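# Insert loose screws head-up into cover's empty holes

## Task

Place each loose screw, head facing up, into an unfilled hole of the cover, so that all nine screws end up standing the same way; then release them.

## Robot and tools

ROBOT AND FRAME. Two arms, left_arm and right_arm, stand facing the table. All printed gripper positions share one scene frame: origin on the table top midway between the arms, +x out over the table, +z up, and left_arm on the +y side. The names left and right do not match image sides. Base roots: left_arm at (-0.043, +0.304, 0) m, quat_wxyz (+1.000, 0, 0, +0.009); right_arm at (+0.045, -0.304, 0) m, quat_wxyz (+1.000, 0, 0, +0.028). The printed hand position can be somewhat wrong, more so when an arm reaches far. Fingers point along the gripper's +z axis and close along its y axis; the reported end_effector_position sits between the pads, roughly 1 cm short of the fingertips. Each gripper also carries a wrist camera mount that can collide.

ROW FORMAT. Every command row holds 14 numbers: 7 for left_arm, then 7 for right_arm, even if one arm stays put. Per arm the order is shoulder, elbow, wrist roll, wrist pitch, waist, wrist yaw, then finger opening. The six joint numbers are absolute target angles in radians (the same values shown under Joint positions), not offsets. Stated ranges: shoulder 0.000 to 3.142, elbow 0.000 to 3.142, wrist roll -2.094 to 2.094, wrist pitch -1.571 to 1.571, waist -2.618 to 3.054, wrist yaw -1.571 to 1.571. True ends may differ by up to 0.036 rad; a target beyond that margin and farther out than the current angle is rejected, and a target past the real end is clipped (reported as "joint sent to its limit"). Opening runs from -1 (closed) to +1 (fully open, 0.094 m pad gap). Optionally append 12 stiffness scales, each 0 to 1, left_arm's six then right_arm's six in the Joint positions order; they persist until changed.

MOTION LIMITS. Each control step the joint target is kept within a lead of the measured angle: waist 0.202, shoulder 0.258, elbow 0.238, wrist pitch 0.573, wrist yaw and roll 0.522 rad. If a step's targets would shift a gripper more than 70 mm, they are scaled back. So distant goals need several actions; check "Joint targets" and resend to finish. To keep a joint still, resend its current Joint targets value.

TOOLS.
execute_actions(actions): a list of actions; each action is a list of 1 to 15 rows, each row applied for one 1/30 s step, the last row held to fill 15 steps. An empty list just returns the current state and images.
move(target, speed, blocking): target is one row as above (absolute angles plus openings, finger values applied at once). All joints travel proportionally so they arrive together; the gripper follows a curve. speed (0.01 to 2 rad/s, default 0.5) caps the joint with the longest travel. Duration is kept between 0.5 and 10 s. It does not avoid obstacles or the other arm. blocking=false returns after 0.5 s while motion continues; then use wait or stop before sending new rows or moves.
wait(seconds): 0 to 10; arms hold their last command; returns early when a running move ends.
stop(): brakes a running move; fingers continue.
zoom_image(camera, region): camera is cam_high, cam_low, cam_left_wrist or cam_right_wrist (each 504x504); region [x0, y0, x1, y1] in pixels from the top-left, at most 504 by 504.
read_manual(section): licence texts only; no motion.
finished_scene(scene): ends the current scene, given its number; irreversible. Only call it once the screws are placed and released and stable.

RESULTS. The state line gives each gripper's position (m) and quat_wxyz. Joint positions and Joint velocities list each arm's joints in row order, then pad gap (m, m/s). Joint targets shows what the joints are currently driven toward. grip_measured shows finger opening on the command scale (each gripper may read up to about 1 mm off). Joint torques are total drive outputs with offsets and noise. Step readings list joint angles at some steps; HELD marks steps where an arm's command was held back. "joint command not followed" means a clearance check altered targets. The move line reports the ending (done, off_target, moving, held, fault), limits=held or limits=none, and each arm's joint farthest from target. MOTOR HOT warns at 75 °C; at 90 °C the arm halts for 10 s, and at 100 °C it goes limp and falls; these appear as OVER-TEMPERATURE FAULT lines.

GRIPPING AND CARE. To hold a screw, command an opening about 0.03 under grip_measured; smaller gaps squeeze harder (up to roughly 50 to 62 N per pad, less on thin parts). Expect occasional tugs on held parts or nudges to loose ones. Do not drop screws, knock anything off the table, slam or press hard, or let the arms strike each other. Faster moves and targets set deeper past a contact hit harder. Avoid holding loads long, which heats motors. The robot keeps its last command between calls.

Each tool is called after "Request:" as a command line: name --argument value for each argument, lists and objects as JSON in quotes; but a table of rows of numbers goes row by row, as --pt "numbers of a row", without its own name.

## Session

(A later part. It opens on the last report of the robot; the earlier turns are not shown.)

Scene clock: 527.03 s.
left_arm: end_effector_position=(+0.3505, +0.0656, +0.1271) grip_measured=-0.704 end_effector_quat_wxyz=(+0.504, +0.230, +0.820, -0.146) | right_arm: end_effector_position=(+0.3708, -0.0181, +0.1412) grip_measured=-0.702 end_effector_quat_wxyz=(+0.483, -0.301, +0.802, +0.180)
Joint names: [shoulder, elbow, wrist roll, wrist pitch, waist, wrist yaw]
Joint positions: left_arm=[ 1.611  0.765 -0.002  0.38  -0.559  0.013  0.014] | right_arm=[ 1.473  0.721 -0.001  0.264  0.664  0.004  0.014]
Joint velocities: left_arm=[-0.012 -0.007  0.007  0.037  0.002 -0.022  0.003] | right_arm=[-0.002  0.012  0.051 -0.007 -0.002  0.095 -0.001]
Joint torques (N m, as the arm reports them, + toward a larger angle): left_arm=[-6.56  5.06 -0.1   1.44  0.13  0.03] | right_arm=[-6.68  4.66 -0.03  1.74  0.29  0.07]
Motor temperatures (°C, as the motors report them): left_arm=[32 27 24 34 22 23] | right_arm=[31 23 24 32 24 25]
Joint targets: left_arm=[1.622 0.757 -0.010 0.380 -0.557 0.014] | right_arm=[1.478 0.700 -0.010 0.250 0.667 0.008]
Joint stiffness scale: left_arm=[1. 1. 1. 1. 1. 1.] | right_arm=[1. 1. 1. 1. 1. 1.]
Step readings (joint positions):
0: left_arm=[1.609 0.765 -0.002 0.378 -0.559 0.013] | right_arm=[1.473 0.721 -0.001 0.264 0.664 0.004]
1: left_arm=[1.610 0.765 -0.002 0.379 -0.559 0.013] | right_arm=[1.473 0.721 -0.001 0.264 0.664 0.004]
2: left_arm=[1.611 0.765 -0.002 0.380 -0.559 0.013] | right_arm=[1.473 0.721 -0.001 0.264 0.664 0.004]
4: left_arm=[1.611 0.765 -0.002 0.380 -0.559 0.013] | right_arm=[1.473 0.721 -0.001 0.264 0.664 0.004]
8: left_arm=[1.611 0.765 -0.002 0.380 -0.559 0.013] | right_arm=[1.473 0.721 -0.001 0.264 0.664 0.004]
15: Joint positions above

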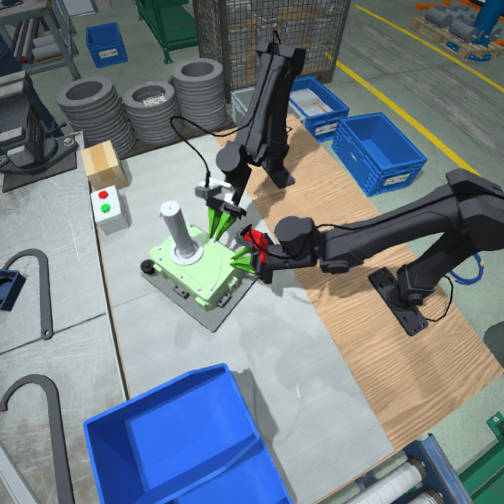

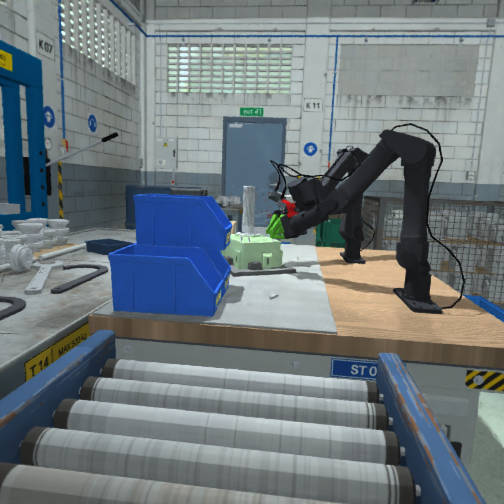

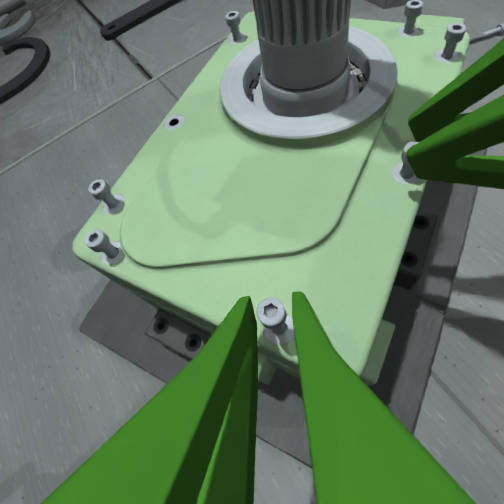

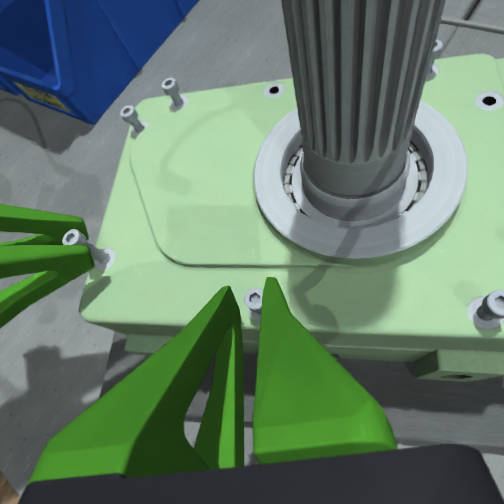

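Request:
move --target '[1.47,0.757,-0.01,0.38,-0.557,0.014,-0.55,1.34,0.70,-0.01,0.25,0.667,0.008,-0.55]' --speed 0.4

Request:
move --target '[2.0,1.94,-0.857,-1.51,0.422,0.276,-0.6,1.63,1.37,0.0,-0.83,0.067,0.0,-0.6]' --speed 1.0

Scene clock: 554.67 s.
left_arm: end_effector_position=(+0.3470, +0.0677, +0.1799) grip_measured=-0.552 end_effector_quat_wxyz=(+0.553, +0.221, +0.787, -0.159) | right_arm: end_effector_position=(+0.3665, -0.0219, +0.1909) grip_measured=-0.552 end_effector_quat_wxyz=(+0.531, -0.290, +0.772, +0.198)
Joint names: [shoulder, elbow, wrist roll, wrist pitch, waist, wrist yaw]
Joint positions: left_arm=[ 1.491  0.765 -0.002  0.381 -0.559  0.013  0.021] | right_arm=[ 1.352  0.721 -0.001  0.264  0.664  0.004  0.021]
Joint velocities: left_arm=[-0.002 -0.002 -0.007 -0.022 -0.007 -0.051 -0.001] | right_arm=[-0.007  0.012 -0.007 -0.022  0.007 -0.007 -0.001]
Joint torques (N m, as the arm reports them, + toward a larger angle): left_arm=[-8.67  5.41 -0.11  1.47  0.11  0.02] | right_arm=[-7.43  5.14 -0.06  1.85  0.26  0.05]
Motor temperatures (°C, as the motors report them): left_arm=[32 27 24 35 22 23] | right_arm=[30 23 24 32 24 25]
Joint targets: left_arm=[1.470 0.757 -0.010 0.380 -0.557 0.014] | right_arm=[1.340 0.700 -0.010 0.250 0.667 0.008]
Joint stiffness scale: left_arm=[1. 1. 1. 1. 1. 1.] | right_arm=[1. 1. 1. 1. 1. 1.]
move: off_target (left_arm, right_arm); limits=none; left_arm: farthest joint: the shoulder, 0.021 radians from its target (0.141 radians at the start); right_arm: farthest joint: the elbow, 0.021 radians from its target (0.021 radians at the start)

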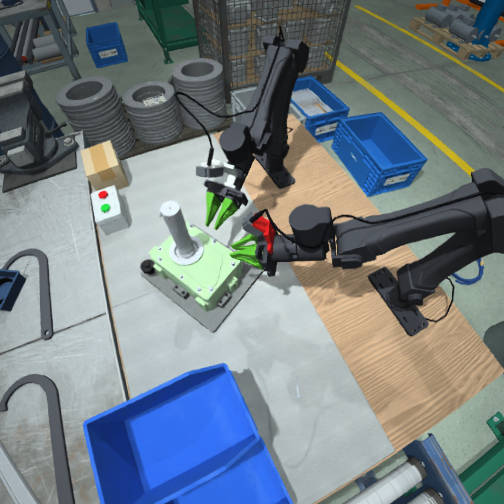

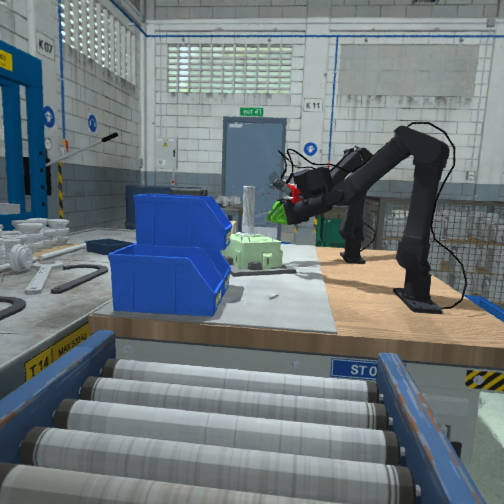

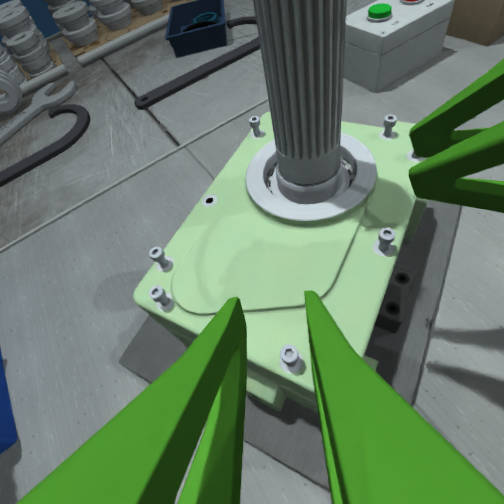

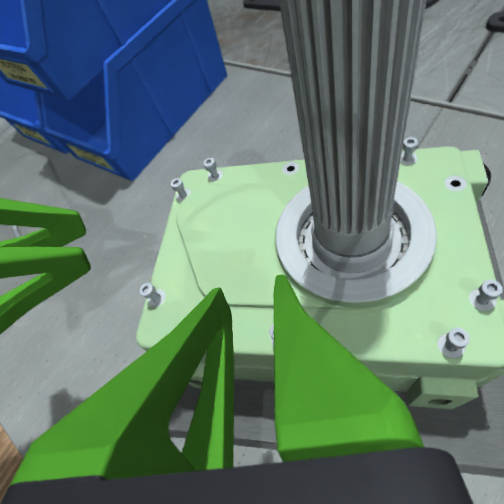

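Scene clock: 557.47 s.
left_arm: end_effector_position=(+0.3160, +0.4218, +0.1582) grip_measured=-0.598 end_effector_quat_wxyz=(-0.029, -0.596, +0.792, -0.129) | right_arm: end_effector_position=(+0.4410, -0.2530, +0.1507) grip_measured=-0.599 end_effector_quat_wxyz=(+0.235, -0.062, +0.970, +0.014)
Joint names: [shoulder, elbow, wrist roll, wrist pitch, waist, wrist yaw]
Joint positions: left_arm=[ 1.991  1.913 -0.849 -1.497  0.422  0.266  0.019] | right_arm=[ 1.622  1.34  -0.001 -0.812  0.072  0.003  0.019]
Joint velocities: left_arm=[-0.007 -0.007  0.022 -0.037 -0.012  0.022 -0.   ] | right_arm=[-0.002  0.002 -0.007  0.007 -0.007 -0.11   0.   ]
Joint torques (N m, as the arm reports them, + toward a larger angle): left_arm=[-9.65  7.05 -0.07 -0.05  0.02  0.3 ] | right_arm=[-8.35  8.8   0.03  0.98 -0.46 -0.02]
Motor temperatures (°C, as the motors report them): left_arm=[33 27 24 34 22 23] | right_arm=[30 24 24 32 24 25]
Joint targets: left_arm=[2.000 1.940 -0.857 -1.510 0.422 0.276] | right_arm=[1.630 1.370 -0.000 -0.830 0.067 0.000]
Joint stiffness scale: left_arm=[1. 1. 1. 1. 1. 1.] | right_arm=[1. 1. 1. 1. 1. 1.]
move: off_target (left_arm, right_arm); limits=none; left_arm: farthest joint: the elbow, 0.027 radians from its target (1.175 radians at the start); right_arm: farthest joint: the elbow, 0.030 radians from its target (0.649 radians at the start)

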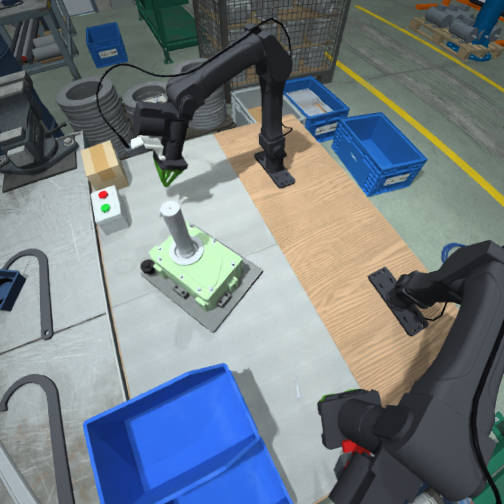

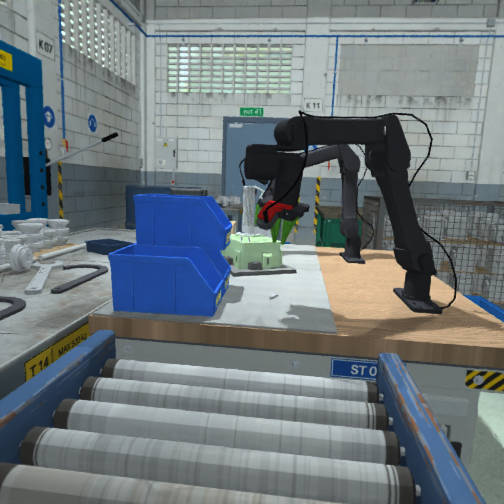

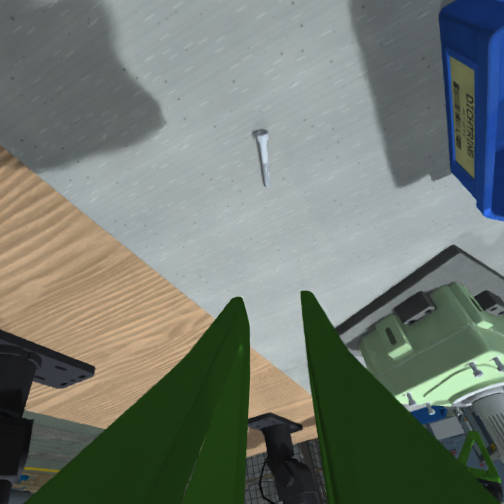

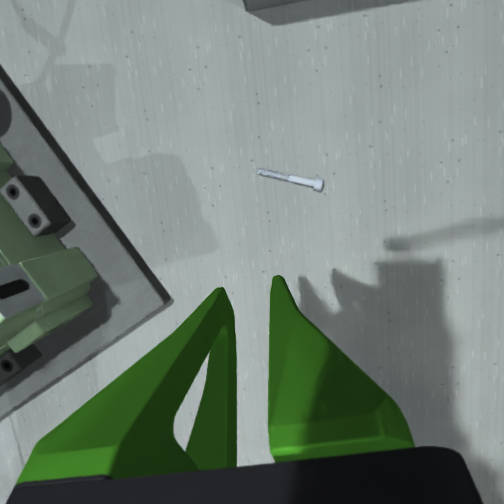

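Request:
zoom_image --camera "cam_left_wrist" --region '[200, 100, 330, 230]'

Request:
zoom_image --camera "cam_right_wrist" --region '[230, 120, 360, 250]'

Region (200, 100, 330, 230) of cam_left_wrist's 504x504 image, scaled by 3.877, with more detail than that image has.

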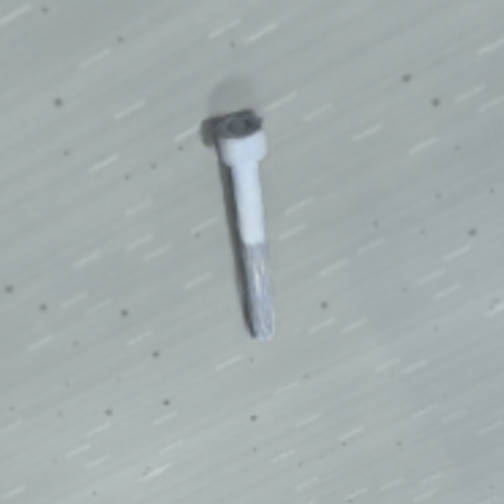

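Region (230, 120, 360, 250) of cam_right_wrist's 504x504 image, scaled by 3.877, with more detail than that image has.

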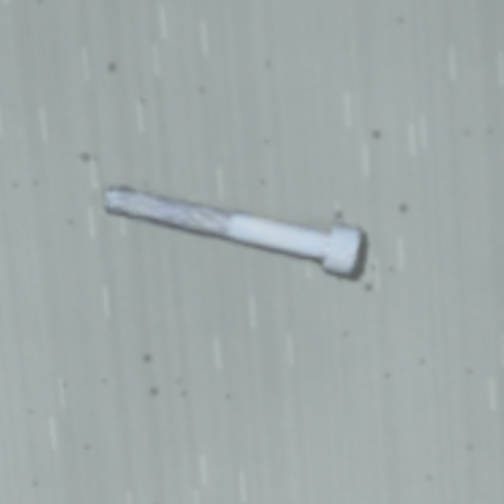

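Request:
move --target '[2.203,1.839,-0.984,-1.408,0.334,0.303,-0.6,2.248,2.018,1.54,-1.352,-0.195,-0.358,-0.6]' --speed 1.0

Scene clock: 610.20 s.
left_arm: end_effector_position=(+0.3285, +0.3904, +0.0680) grip_measured=-0.598 end_effector_quat_wxyz=(-0.137, -0.622, +0.763, -0.109) | right_arm: end_effector_position=(+0.4823, -0.3005, +0.0836) grip_measured=-0.599 end_effector_quat_wxyz=(-0.119, +0.729, +0.661, +0.129)
Joint names: [shoulder, elbow, wrist roll, wrist pitch, waist, wrist yaw]
Joint positions: left_arm=[ 2.199  1.847 -0.976 -1.417  0.345  0.294  0.019] | right_arm=[ 2.244  1.989  1.53  -1.331 -0.191 -0.353  0.019]
Joint velocities: left_arm=[-0.012 -0.037  0.022  0.007  0.022  0.037  0.   ] | right_arm=[ 0.007  0.002  0.007  0.022 -0.012 -0.037  0.   ]
Joint torques (N m, as the arm reports them, + toward a larger angle): left_arm=[-11.69   4.27  -0.11  -0.14  -0.91   0.31] | right_arm=[-14.55   7.85   0.11  -0.02  -0.34  -0.27]
Motor temperatures (°C, as the motors report them): left_arm=[35 29 24 30 22 23] | right_arm=[31 27 24 30 24 25]
Joint targets: left_arm=[2.203 1.839 -0.984 -1.408 0.334 0.303] | right_arm=[2.248 2.018 1.540 -1.352 -0.195 -0.358]
Joint stiffness scale: left_arm=[1. 1. 1. 1. 1. 1.] | right_arm=[1. 1. 1. 1. 1. 1.]
move: off_target (right_arm); limits=none; left_arm: farthest joint: the waist, 0.011 radians from its target (0.088 radians at the start); right_arm: farthest joint: the elbow, 0.029 radians from its target (0.678 radians at the start)

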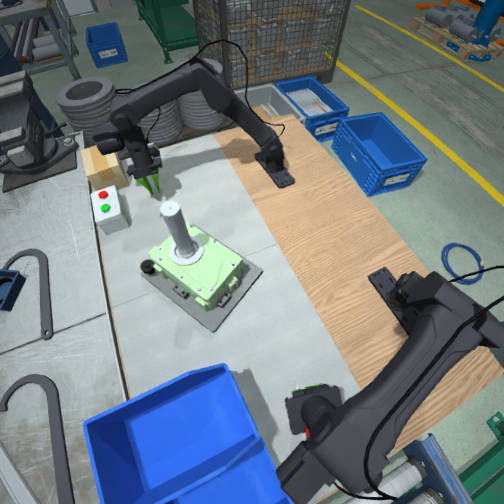

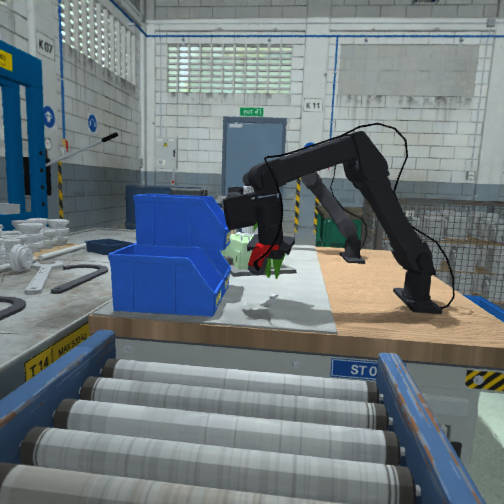

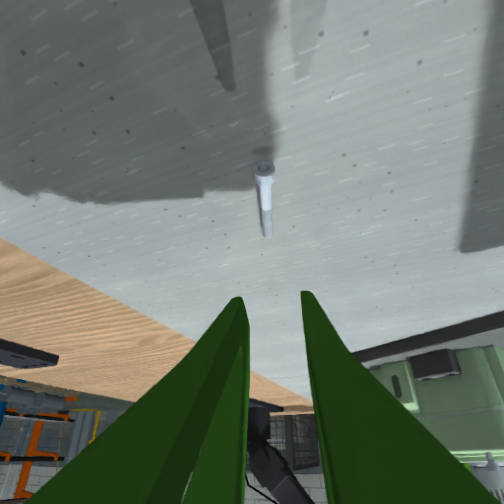

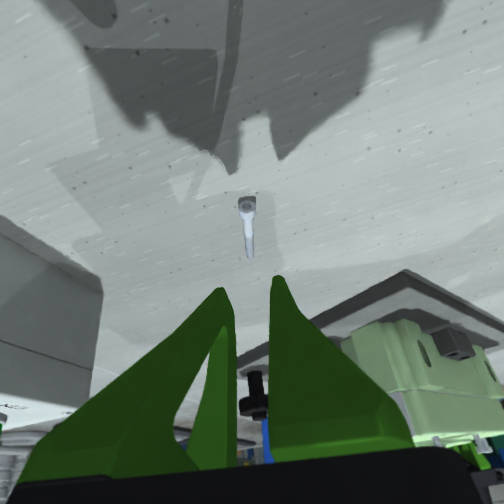

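Request:
move --target '[2.229,1.724,-0.984,-1.267,0.334,0.303,-0.6,2.248,1.84,1.60,-1.17,-0.127,-0.358,-0.6]' --speed 0.4

Scene clock: 633.37 s.
left_arm: end_effector_position=(+0.3266, +0.3896, +0.0269) grip_measured=-0.598 end_effector_quat_wxyz=(-0.140, -0.622, +0.763, -0.108) | right_arm: end_effector_position=(+0.4844, -0.2731, +0.0510) grip_measured=-0.599 end_effector_quat_wxyz=(-0.118, +0.727, +0.664, +0.131)
Joint names: [shoulder, elbow, wrist roll, wrist pitch, waist, wrist yaw]
Joint positions: left_arm=[ 2.23   1.73  -0.976 -1.276  0.345  0.294  0.019] | right_arm=[ 2.244  1.858  1.591 -1.176 -0.128 -0.354  0.019]
Joint velocities: left_arm=[ 0.007 -0.002 -0.037 -0.007  0.007 -0.051 -0.   ] | right_arm=[-0.012  0.002  0.007  0.066 -0.002  0.022 -0.001]
Joint torques (N m, as the arm reports them, + toward a larger angle): left_arm=[-12.19   4.3   -0.11  -0.17  -0.92   0.31] | right_arm=[-14.52   4.17   0.12   0.3    0.09  -0.19]
Motor temperatures (°C, as the motors report them): left_arm=[37 27 24 29 22 23] | right_arm=[34 26 24 29 24 25]
Joint targets: left_arm=[2.229 1.724 -0.984 -1.267 0.334 0.303] | right_arm=[2.248 1.840 1.600 -1.170 -0.127 -0.358]
Joint stiffness scale: left_arm=[1. 1. 1. 1. 1. 1.] | right_arm=[1. 1. 1. 1. 1. 1.]
move: done; limits=none; left_arm: farthest joint: the waist, 0.011 radians from its target (0.011 radians at the start); right_arm: farthest joint: the elbow, 0.018 radians from its target (0.149 radians at the start)

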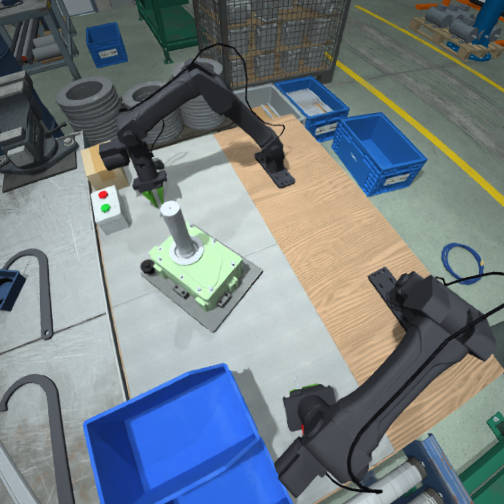

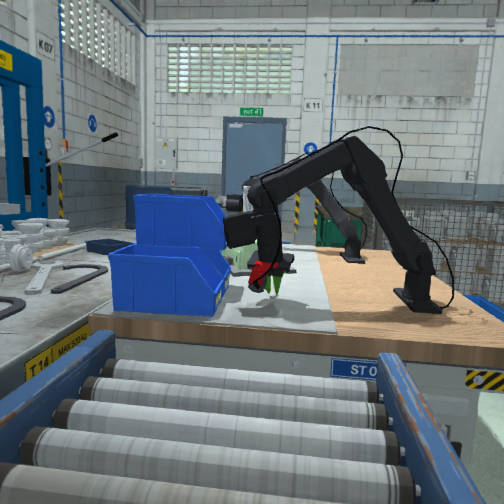

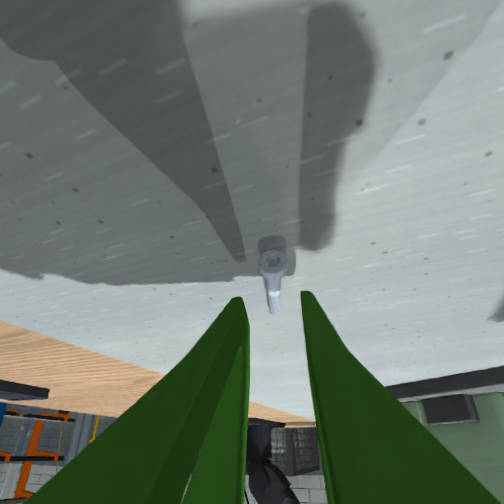

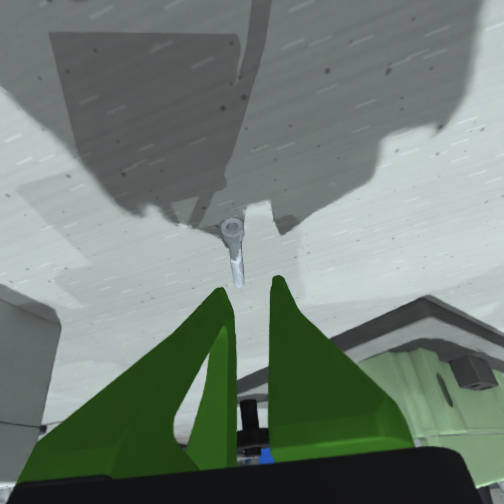

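Request:
move --target '[2.229,1.69,-0.984,-1.211,0.334,0.303,-0.6,2.272,1.826,1.552,-1.131,-0.125,-0.358,-0.6]' --speed 0.15

Scene clock: 656.07 s.
left_arm: end_effector_position=(+0.3303, +0.3910, +0.0184) grip_measured=-0.598 end_effector_quat_wxyz=(-0.129, -0.621, +0.765, -0.112) | right_arm: end_effector_position=(+0.4886, -0.2734, +0.0392) grip_measured=-0.599 end_effector_quat_wxyz=(-0.114, +0.716, +0.675, +0.134)
Joint names: [shoulder, elbow, wrist roll, wrist pitch, waist, wrist yaw]
Joint positions: left_arm=[ 2.23   1.7   -0.976 -1.221  0.345  0.294  0.019] | right_arm=[ 2.265  1.846  1.56  -1.138 -0.128 -0.354  0.019]
Joint velocities: left_arm=[ 0.007 -0.007 -0.007  0.007 -0.012  0.022  0.   ] | right_arm=[ 0.022  0.002 -0.007  0.037 -0.022 -0.051 -0.   ]
Joint torques (N m, as the arm reports them, + toward a larger angle): left_arm=[-12.23   4.05  -0.11  -0.13  -0.87   0.31] | right_arm=[-14.21   3.95  -0.01   0.36   0.24  -0.24]
Motor temperatures (°C, as the motors report them): left_arm=[38 27 24 29 22 23] | right_arm=[35 25 24 28 24 25]
Joint targets: left_arm=[2.229 1.690 -0.984 -1.211 0.334 0.303] | right_arm=[2.272 1.826 1.552 -1.131 -0.125 -0.358]
Joint stiffness scale: left_arm=[1. 1. 1. 1. 1. 1.] | right_arm=[1. 1. 1. 1. 1. 1.]
move: done; limits=none; left_arm: farthest joint: the waist, 0.011 radians from its target (0.011 radians at the start); right_arm: farthest joint: the elbow, 0.020 radians from its target (0.032 radians at the start)

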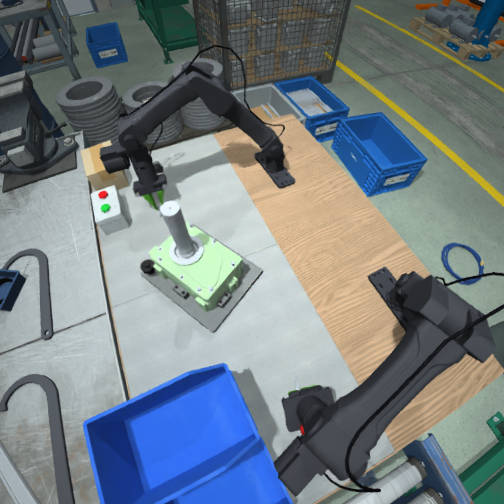

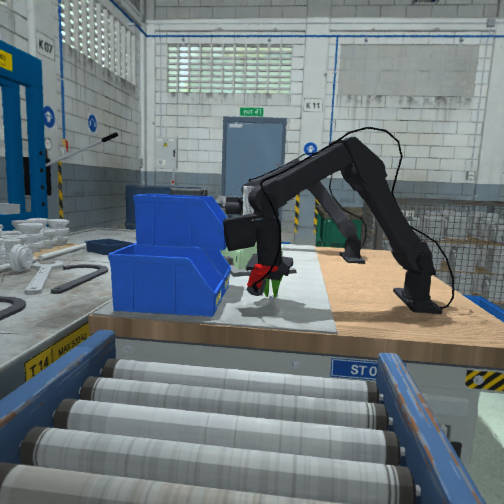

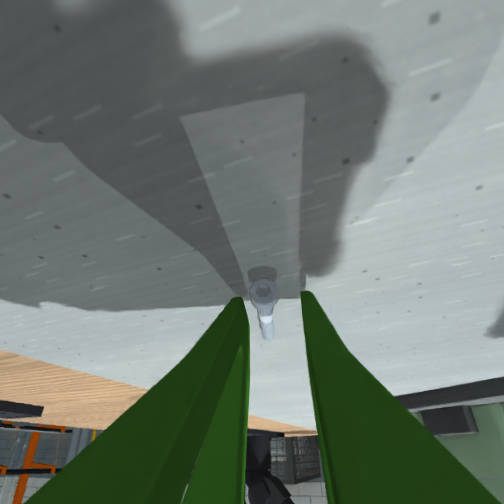

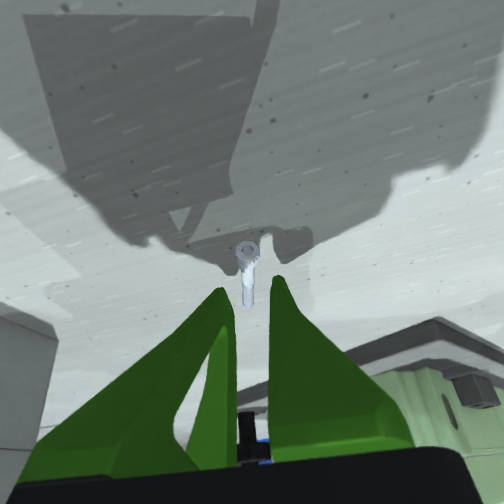

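Request:
execute_actions --actions '[[[2.229,1.69,-0.984,-1.243,0.322,0.303,-0.6,2.272,1.826,1.552,-1.131,-0.15,-0.358,-0.6],[2.229,1.69,-0.984,-1.243,0.322,0.303,-0.6,2.272,1.826,1.552,-1.131,-0.15,-0.358,-0.6],[2.229,1.69,-0.984,-1.243,0.328,0.303,-0.6,2.272,1.826,1.552,-1.131,-0.15,-0.358,-0.6],[2.229,1.69,-0.984,-1.243,0.328,0.303,-0.6,2.272,1.826,1.552,-1.131,-0.15,-0.358,-0.6],[2.229,1.69,-0.984,-1.243,0.328,0.303,-0.6,2.272,1.826,1.552,-1.131,-0.15,-0.358,-0.6],[2.229,1.69,-0.984,-1.243,0.328,0.303,-0.6,2.272,1.826,1.552,-1.131,-0.15,-0.358,-0.6],[2.229,1.69,-0.984,-1.243,0.328,0.303,-0.6,2.288,1.826,1.552,-1.131,-0.15,-0.358,-0.6],[2.229,1.69,-0.984,-1.243,0.328,0.303,-0.6,2.288,1.826,1.552,-1.131,-0.15,-0.358,-0.6],[2.229,1.69,-0.984,-1.243,0.328,0.303,-0.6,2.282,1.826,1.552,-1.131,-0.15,-0.358,-0.6]]]'

Scene clock: 672.37 s.
left_arm: end_effector_position=(+0.3288, +0.3876, +0.0189) grip_measured=-0.598 end_effector_quat_wxyz=(-0.133, -0.619, +0.766, -0.111) | right_arm: end_effector_position=(+0.4886, -0.2805, +0.0351) grip_measured=-0.599 end_effector_quat_wxyz=(-0.117, +0.722, +0.669, +0.133)
Joint names: [shoulder, elbow, wrist roll, wrist pitch, waist, wrist yaw]
Joint positions: left_arm=[ 2.23   1.7   -0.976 -1.23   0.338  0.294  0.019] | right_arm=[ 2.275  1.846  1.559 -1.136 -0.145 -0.355  0.019]
Joint velocities: left_arm=[-0.007  0.022  0.051 -0.007 -0.007 -0.022 -0.001] | right_arm=[-0.002 -0.002  0.022 -0.081 -0.007 -0.037  0.001]
Joint torques (N m, as the arm reports them, + toward a larger angle): left_arm=[-12.19   4.    -0.11  -0.36  -0.86   0.31] | right_arm=[-14.23   3.81  -0.02   0.26  -0.39  -0.22]
Motor temperatures (°C, as the motors report them): left_arm=[39 27 24 28 22 24] | right_arm=[35 24 24 28 24 25]
Joint targets: left_arm=[2.229 1.690 -0.984 -1.243 0.328 0.303] | right_arm=[2.282 1.826 1.552 -1.131 -0.150 -0.358]
Joint stiffness scale: left_arm=[1. 1. 1. 1. 1. 1.] | right_arm=[1. 1. 1. 1. 1. 1.]
Step readings (joint positions):
0: left_arm=[2.230 1.700 -0.976 -1.220 0.345 0.294] | right_arm=[2.265 1.846 1.559 -1.137 -0.128 -0.354]
1: left_arm=[2.230 1.700 -0.976 -1.221 0.344 0.294] | right_arm=[2.265 1.846 1.559 -1.137 -0.129 -0.355]
2: left_arm=[2.230 1.700 -0.976 -1.222 0.343 0.294] | right_arm=[2.265 1.846 1.559 -1.137 -0.131 -0.355]
4: left_arm=[2.230 1.700 -0.976 -1.225 0.340 0.294] | right_arm=[2.265 1.846 1.559 -1.137 -0.136 -0.355]
8: left_arm=[2.230 1.700 -0.976 -1.229 0.338 0.294] | right_arm=[2.268 1.846 1.559 -1.137 -0.144 -0.355]
15: Joint positions above

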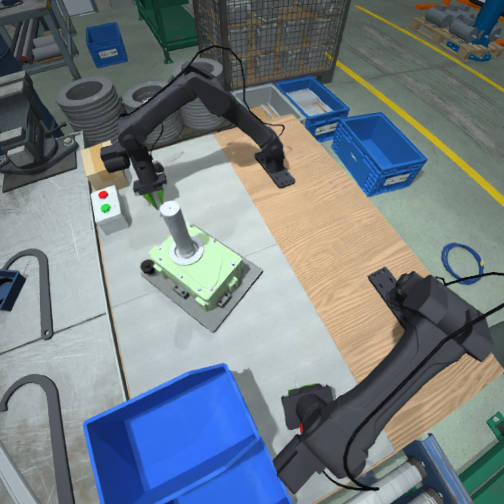

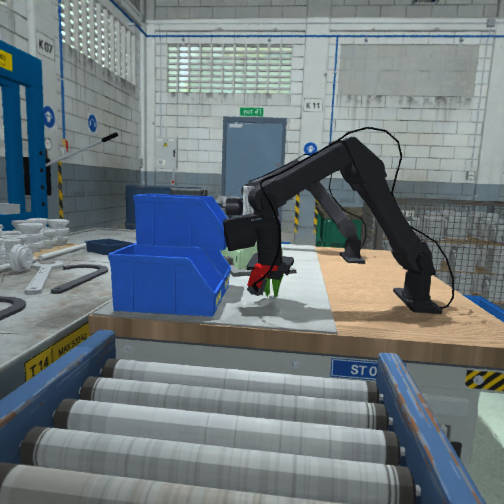

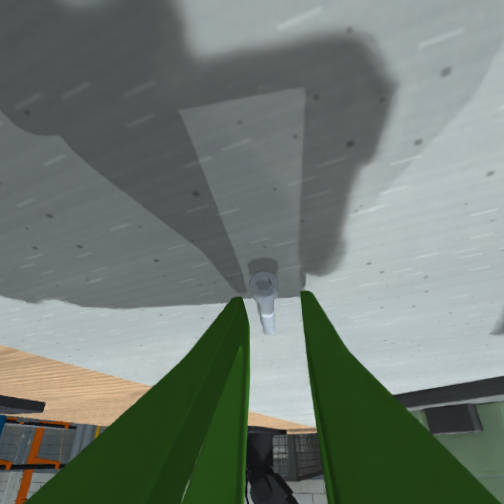

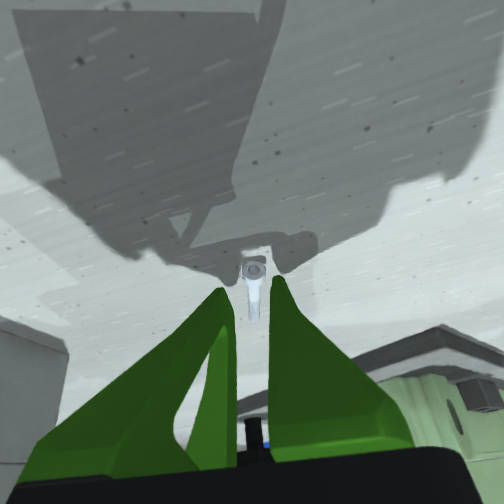

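Request:
execute_actions --actions '[[[2.252,1.69,-0.984,-1.243,0.328,0.303,-0.6,2.282,1.826,1.59,-1.172,-0.15,-0.358,-0.6],[2.252,1.69,-0.984,-1.243,0.328,0.303,-0.6,2.282,1.826,1.59,-1.172,-0.15,-0.358,-0.6],[2.242,1.69,-0.984,-1.243,0.328,0.303,-0.6,2.282,1.826,1.59,-1.172,-0.15,-0.358,-0.6],[2.242,1.69,-0.984,-1.243,0.328,0.303,-0.6,2.282,1.826,1.59,-1.172,-0.15,-0.358,-0.6],[2.242,1.69,-0.984,-1.243,0.328,0.303,-0.6,2.282,1.826,1.59,-1.172,-0.15,-0.358,-0.6],[2.242,1.69,-0.984,-1.243,0.328,0.303,-0.6,2.282,1.826,1.59,-1.172,-0.15,-0.358,-0.6],[2.242,1.69,-0.984,-1.243,0.328,0.303,-0.6,2.282,1.826,1.59,-1.172,-0.15,-0.358,-0.6],[2.242,1.69,-0.984,-1.243,0.328,0.303,-0.6,2.282,1.826,1.59,-1.172,-0.15,-0.358,-0.6],[2.242,1.69,-0.984,-1.243,0.328,0.303,-0.6,2.297,1.826,1.59,-1.172,-0.15,-0.358,-0.6],[2.242,1.69,-0.984,-1.243,0.328,0.303,-0.6,2.297,1.826,1.59,-1.172,-0.15,-0.358,-0.6],[2.242,1.69,-0.984,-1.243,0.328,0.303,-0.6,2.286,1.826,1.59,-1.172,-0.15,-0.358,-0.6]]]'

Scene clock: 693.87 s.
left_arm: end_effector_position=(+0.3278, +0.3872, +0.0161) grip_measured=-0.598 end_effector_quat_wxyz=(-0.138, -0.619, +0.765, -0.109) | right_arm: end_effector_position=(+0.4846, -0.2802, +0.0326) grip_measured=-0.599 end_effector_quat_wxyz=(-0.125, +0.730, +0.660, +0.125)
Joint names: [shoulder, elbow, wrist roll, wrist pitch, waist, wrist yaw]
Joint positions: left_arm=[ 2.238  1.7   -0.976 -1.231  0.338  0.294  0.019] | right_arm=[ 2.281  1.846  1.58  -1.151 -0.145 -0.355  0.019]
Joint velocities: left_arm=[-0.007 -0.002 -0.037 -0.007  0.007  0.037  0.   ] | right_arm=[-0.012 -0.002  0.007 -0.022 -0.007 -0.037  0.001]
Joint torques (N m, as the arm reports them, + toward a larger angle): left_arm=[-11.76   3.98  -0.1   -0.34  -0.8    0.31] | right_arm=[-14.49   3.96   0.08  -0.05  -0.52  -0.24]
Motor temperatures (°C, as the motors report them): left_arm=[39 27 24 28 22 24] | right_arm=[36 24 24 28 24 25]
Joint targets: left_arm=[2.242 1.690 -0.984 -1.243 0.328 0.303] | right_arm=[2.286 1.826 1.590 -1.172 -0.150 -0.358]
Joint stiffness scale: left_arm=[1. 1. 1. 1. 1. 1.] | right_arm=[1. 1. 1. 1. 1. 1.]
Step readings (joint positions):
0: left_arm=[2.230 1.700 -0.976 -1.230 0.338 0.294] | right_arm=[2.275 1.846 1.559 -1.136 -0.145 -0.355]
1: left_arm=[2.231 1.700 -0.976 -1.231 0.338 0.294] | right_arm=[2.275 1.846 1.562 -1.137 -0.145 -0.355]
2: left_arm=[2.233 1.700 -0.976 -1.231 0.338 0.294] | right_arm=[2.275 1.846 1.566 -1.140 -0.145 -0.355]
4: left_arm=[2.237 1.700 -0.976 -1.231 0.338 0.294] | right_arm=[2.275 1.846 1.571 -1.144 -0.145 -0.355]
8: left_arm=[2.238 1.700 -0.976 -1.231 0.338 0.294] | right_arm=[2.275 1.846 1.577 -1.149 -0.145 -0.355]
15: Joint positions above

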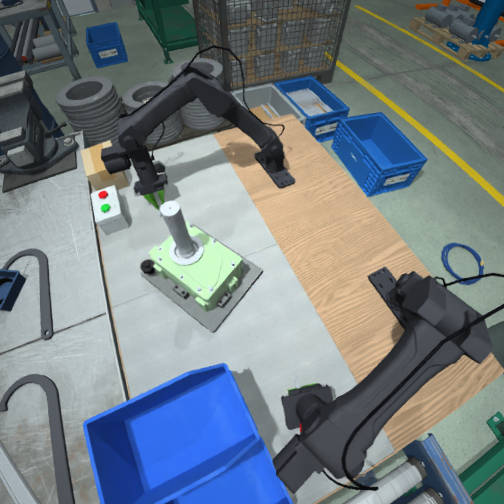

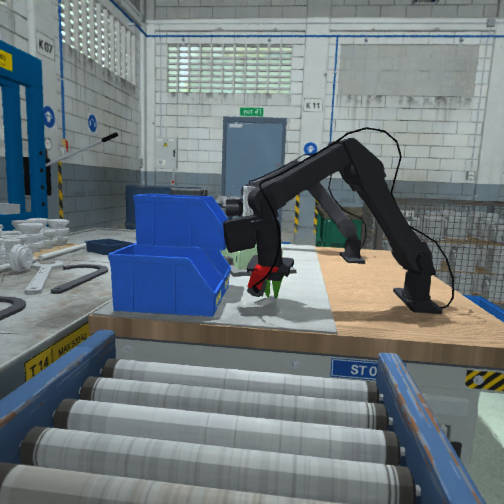

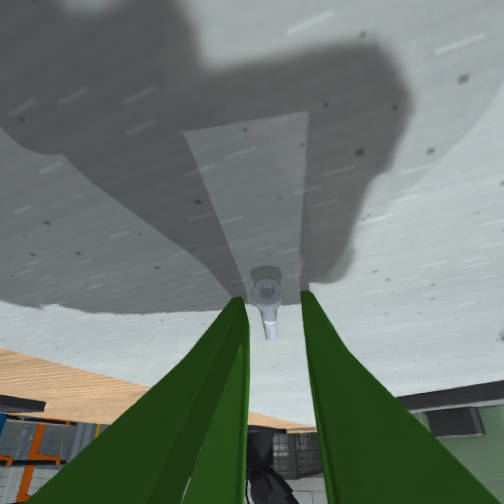

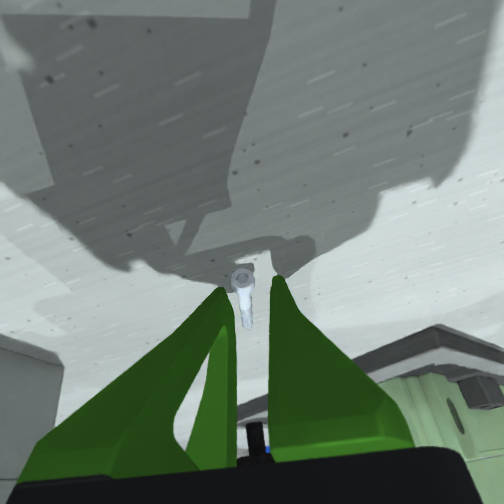

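Request:
execute_actions --actions '[[[2.242,1.69,-0.984,-1.243,0.315,0.303,-0.6,2.286,1.826,1.59,-1.172,-0.123,-0.358,-0.6],[2.242,1.69,-0.984,-1.243,0.315,0.303,-0.6,2.286,1.826,1.59,-1.172,-0.123,-0.358,-0.6],[2.242,1.69,-0.984,-1.243,0.321,0.303,-0.6,2.286,1.826,1.59,-1.172,-0.131,-0.358,-0.6]]]'

Request:
zoom_image --camera "cam_left_wrist" --region '[200, 230, 340, 370]'

Request:
zoom_image --camera "cam_right_wrist" --region '[180, 220, 320, 360]'

Scene clock: 705.47 s.
left_arm: end_effector_position=(+0.3284, +0.3846, +0.0161) grip_measured=-0.598 end_effector_quat_wxyz=(-0.138, -0.617, +0.767, -0.109) | right_arm: end_effector_position=(+0.4844, -0.2767, +0.0326) grip_measured=-0.599 end_effector_quat_wxyz=(-0.126, +0.728, +0.663, +0.124)
Joint names: [shoulder, elbow, wrist roll, wrist pitch, waist, wrist yaw]
Joint positions: left_arm=[ 2.238  1.7   -0.976 -1.231  0.331  0.294  0.019] | right_arm=[ 2.281  1.846  1.581 -1.151 -0.137 -0.355  0.019]
Joint velocities: left_arm=[-0.002  0.007 -0.037  0.007  0.017 -0.066 -0.   ] | right_arm=[-0.002  0.012  0.081 -0.007 -0.017 -0.037 -0.001]
Joint torques (N m, as the arm reports them, + toward a larger angle): left_arm=[-11.79   3.99  -0.12  -0.34  -0.81   0.29] | right_arm=[-14.48   4.02   0.13  -0.01   0.45  -0.23]
Motor temperatures (°C, as the motors report them): left_arm=[39 27 24 27 22 24] | right_arm=[36 24 24 27 24 25]
Joint targets: left_arm=[2.242 1.690 -0.984 -1.243 0.321 0.303] | right_arm=[2.286 1.826 1.590 -1.172 -0.131 -0.358]
Joint stiffness scale: left_arm=[1. 1. 1. 1. 1. 1.] | right_arm=[1. 1. 1. 1. 1. 1.]
Step readings (joint positions):
0: left_arm=[2.238 1.700 -0.976 -1.231 0.338 0.294] | right_arm=[2.281 1.846 1.581 -1.151 -0.145 -0.355]
1: left_arm=[2.238 1.700 -0.976 -1.231 0.337 0.294] | right_arm=[2.281 1.846 1.581 -1.151 -0.144 -0.355]
2: left_arm=[2.238 1.700 -0.976 -1.231 0.336 0.294] | right_arm=[2.281 1.846 1.581 -1.151 -0.142 -0.355]
4: left_arm=[2.238 1.700 -0.976 -1.231 0.333 0.294] | right_arm=[2.281 1.846 1.581 -1.151 -0.139 -0.355]
8: left_arm=[2.238 1.700 -0.976 -1.231 0.331 0.294] | right_arm=[2.281 1.846 1.581 -1.151 -0.137 -0.355]
15: Joint positions above

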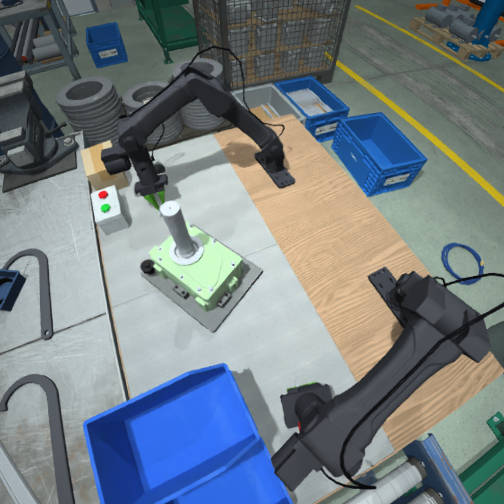

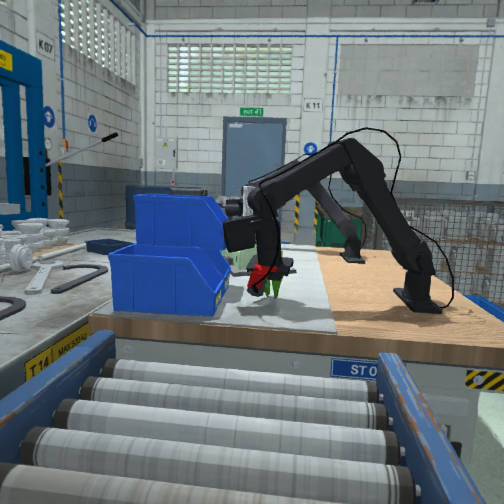

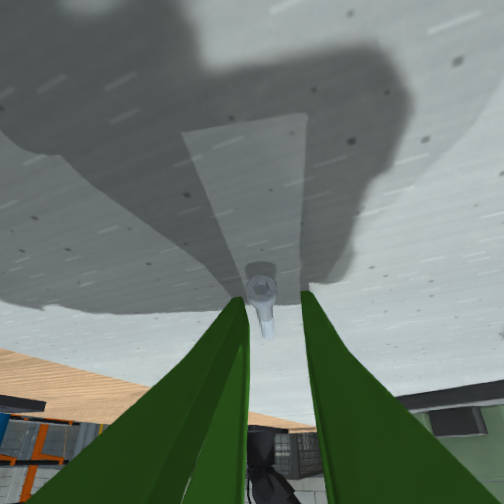

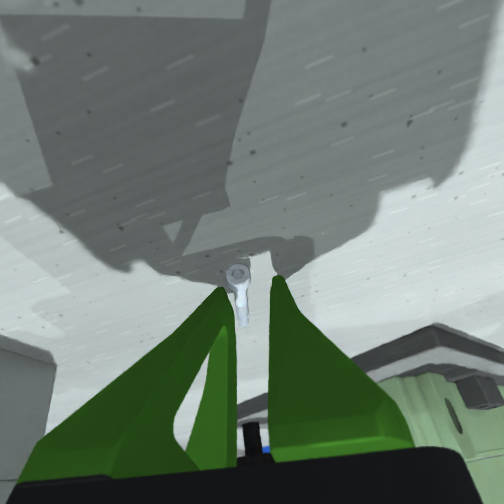

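Region (200, 230, 340, 370) of cam_left_wrist's 504x504 image, scaled by 3.600, with more detail than that image has.

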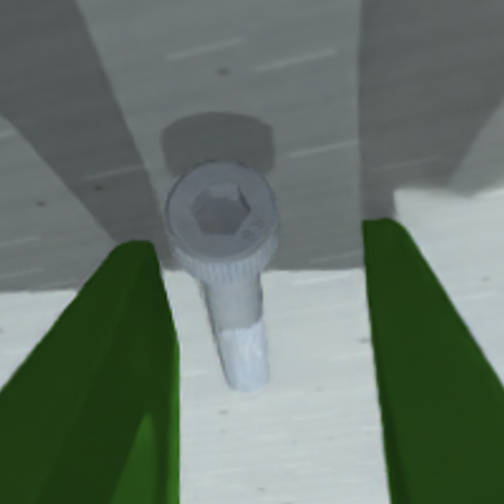

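Region (180, 220, 320, 360) of cam_right_wrist's 504x504 image, scaled by 3.600, with more detail than that image has.

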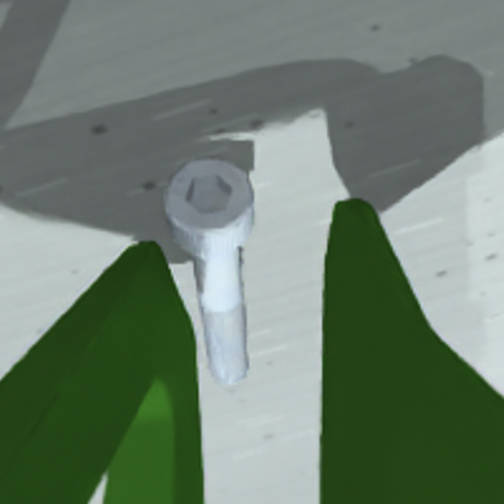

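Request:
execute_actions --actions '[[[2.242,1.69,-0.984,-1.243,0.321,0.303,-0.66,2.303,1.826,1.59,-1.172,-0.131,-0.358,-0.6],[2.242,1.69,-0.984,-1.243,0.321,0.303,-0.72,2.303,1.826,1.59,-1.172,-0.131,-0.358,-0.6],[2.242,1.69,-0.984,-1.243,0.321,0.303,-0.76,2.291,1.826,1.59,-1.172,-0.131,-0.358,-0.6],[2.242,1.69,-0.984,-1.243,0.321,0.303,-0.79,2.291,1.826,1.59,-1.172,-0.131,-0.358,-0.6],[2.242,1.69,-0.984,-1.243,0.321,0.303,-0.82,2.291,1.826,1.59,-1.172,-0.131,-0.358,-0.6],[2.242,1.69,-0.984,-1.243,0.321,0.303,-0.84,2.291,1.826,1.59,-1.172,-0.131,-0.358,-0.6],[2.242,1.69,-0.984,-1.243,0.321,0.303,-0.86,2.291,1.826,1.59,-1.172,-0.131,-0.358,-0.6],[2.242,1.69,-0.984,-1.243,0.321,0.303,-0.88,2.291,1.826,1.59,-1.172,-0.131,-0.358,-0.6],[2.242,1.69,-0.984,-1.243,0.321,0.303,-0.895,2.291,1.826,1.59,-1.172,-0.131,-0.358,-0.6],[2.242,1.69,-0.984,-1.243,0.321,0.303,-0.91,2.291,1.826,1.59,-1.172,-0.131,-0.358,-0.6],[2.242,1.69,-0.984,-1.243,0.321,0.303,-0.92,2.291,1.826,1.59,-1.172,-0.131,-0.358,-0.6],[2.242,1.69,-0.984,-1.243,0.321,0.303,-0.93,2.291,1.826,1.59,-1.172,-0.131,-0.358,-0.6],[2.242,1.69,-0.984,-1.243,0.321,0.303,-0.94,2.291,1.826,1.59,-1.172,-0.131,-0.358,-0.6],[2.242,1.69,-0.984,-1.243,0.321,0.303,-0.95,2.291,1.826,1.59,-1.172,-0.131,-0.358,-0.6]]]'

Request:
zoom_image --camera "cam_right_wrist" --region '[180, 220, 320, 360]'

Scene clock: 717.73 s.
left_arm: end_effector_position=(+0.3284, +0.3846, +0.0161) grip_measured=-0.926 end_effector_quat_wxyz=(-0.138, -0.617, +0.767, -0.109) | right_arm: end_effector_position=(+0.4836, -0.2765, +0.0306) grip_measured=-0.599 end_effector_quat_wxyz=(-0.128, +0.728, +0.662, +0.122)
Joint names: [shoulder, elbow, wrist roll, wrist pitch, waist, wrist yaw]
Joint positions: left_arm=[ 2.238  1.7   -0.976 -1.231  0.331  0.294  0.003] | right_arm=[ 2.286  1.846  1.581 -1.153 -0.137 -0.356  0.019]
Joint velocities: left_arm=[ 0.007 -0.002 -0.007 -0.037 -0.002 -0.007 -0.   ] | right_arm=[ 0.012  0.002 -0.022 -0.007 -0.022  0.007  0.001]
Joint torques (N m, as the arm reports them, + toward a larger angle): left_arm=[-11.79   4.01  -0.11  -0.34  -0.86   0.3 ] | right_arm=[-14.44   4.08   0.07  -0.05   0.43  -0.21]
Motor temperatures (°C, as the motors report them): left_arm=[39 26 24 27 22 24] | right_arm=[36 24 24 27 24 25]
Joint targets: left_arm=[2.242 1.690 -0.984 -1.243 0.321 0.303] | right_arm=[2.291 1.826 1.590 -1.172 -0.131 -0.358]
Joint stiffness scale: left_arm=[1. 1. 1. 1. 1. 1.] | right_arm=[1. 1. 1. 1. 1. 1.]
Step readings (joint positions):
0: left_arm=[2.238 1.700 -0.976 -1.231 0.331 0.294] | right_arm=[2.281 1.846 1.581 -1.151 -0.137 -0.355]
1: left_arm=[2.238 1.700 -0.976 -1.231 0.331 0.294] | right_arm=[2.282 1.846 1.581 -1.152 -0.137 -0.355]
2: left_arm=[2.238 1.700 -0.976 -1.231 0.331 0.294] | right_arm=[2.284 1.846 1.581 -1.152 -0.137 -0.355]
4: left_arm=[2.238 1.700 -0.976 -1.231 0.331 0.294] | right_arm=[2.286 1.846 1.581 -1.152 -0.137 -0.355]
8: left_arm=[2.238 1.700 -0.976 -1.231 0.331 0.294] | right_arm=[2.286 1.846 1.581 -1.153 -0.137 -0.356]
15: Joint positions above

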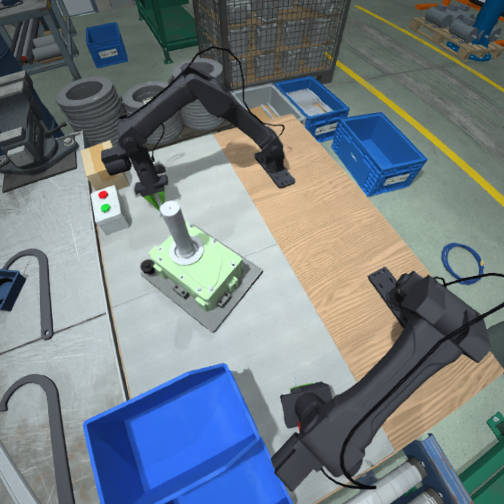

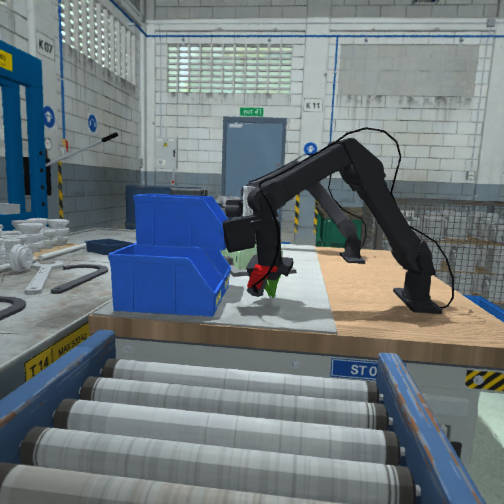

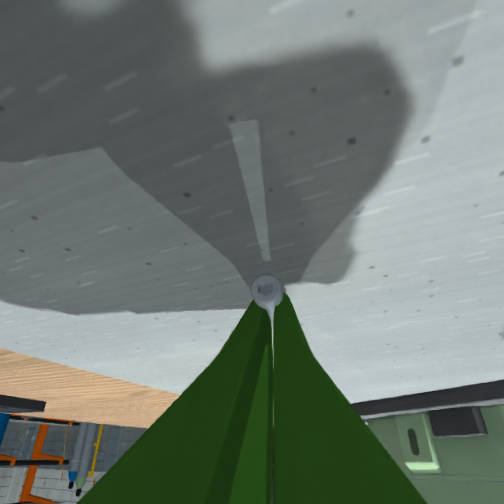

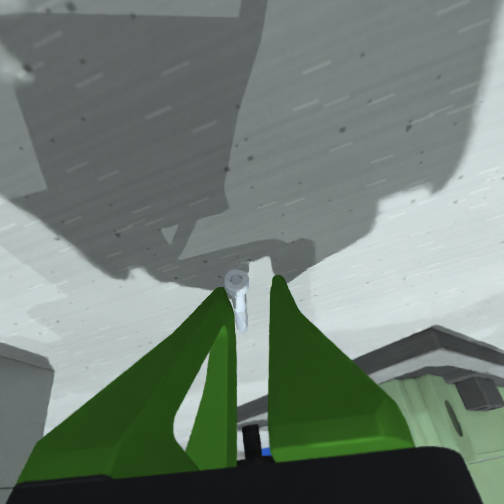

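Region (180, 220, 320, 360) of cam_right_wrist's 504x504 image, scaled by 3.600, with more detail than that image has.

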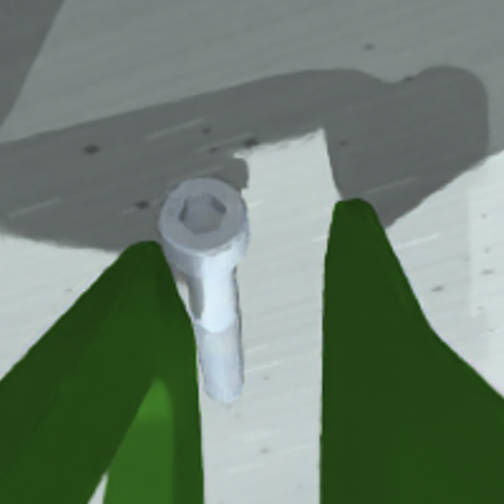

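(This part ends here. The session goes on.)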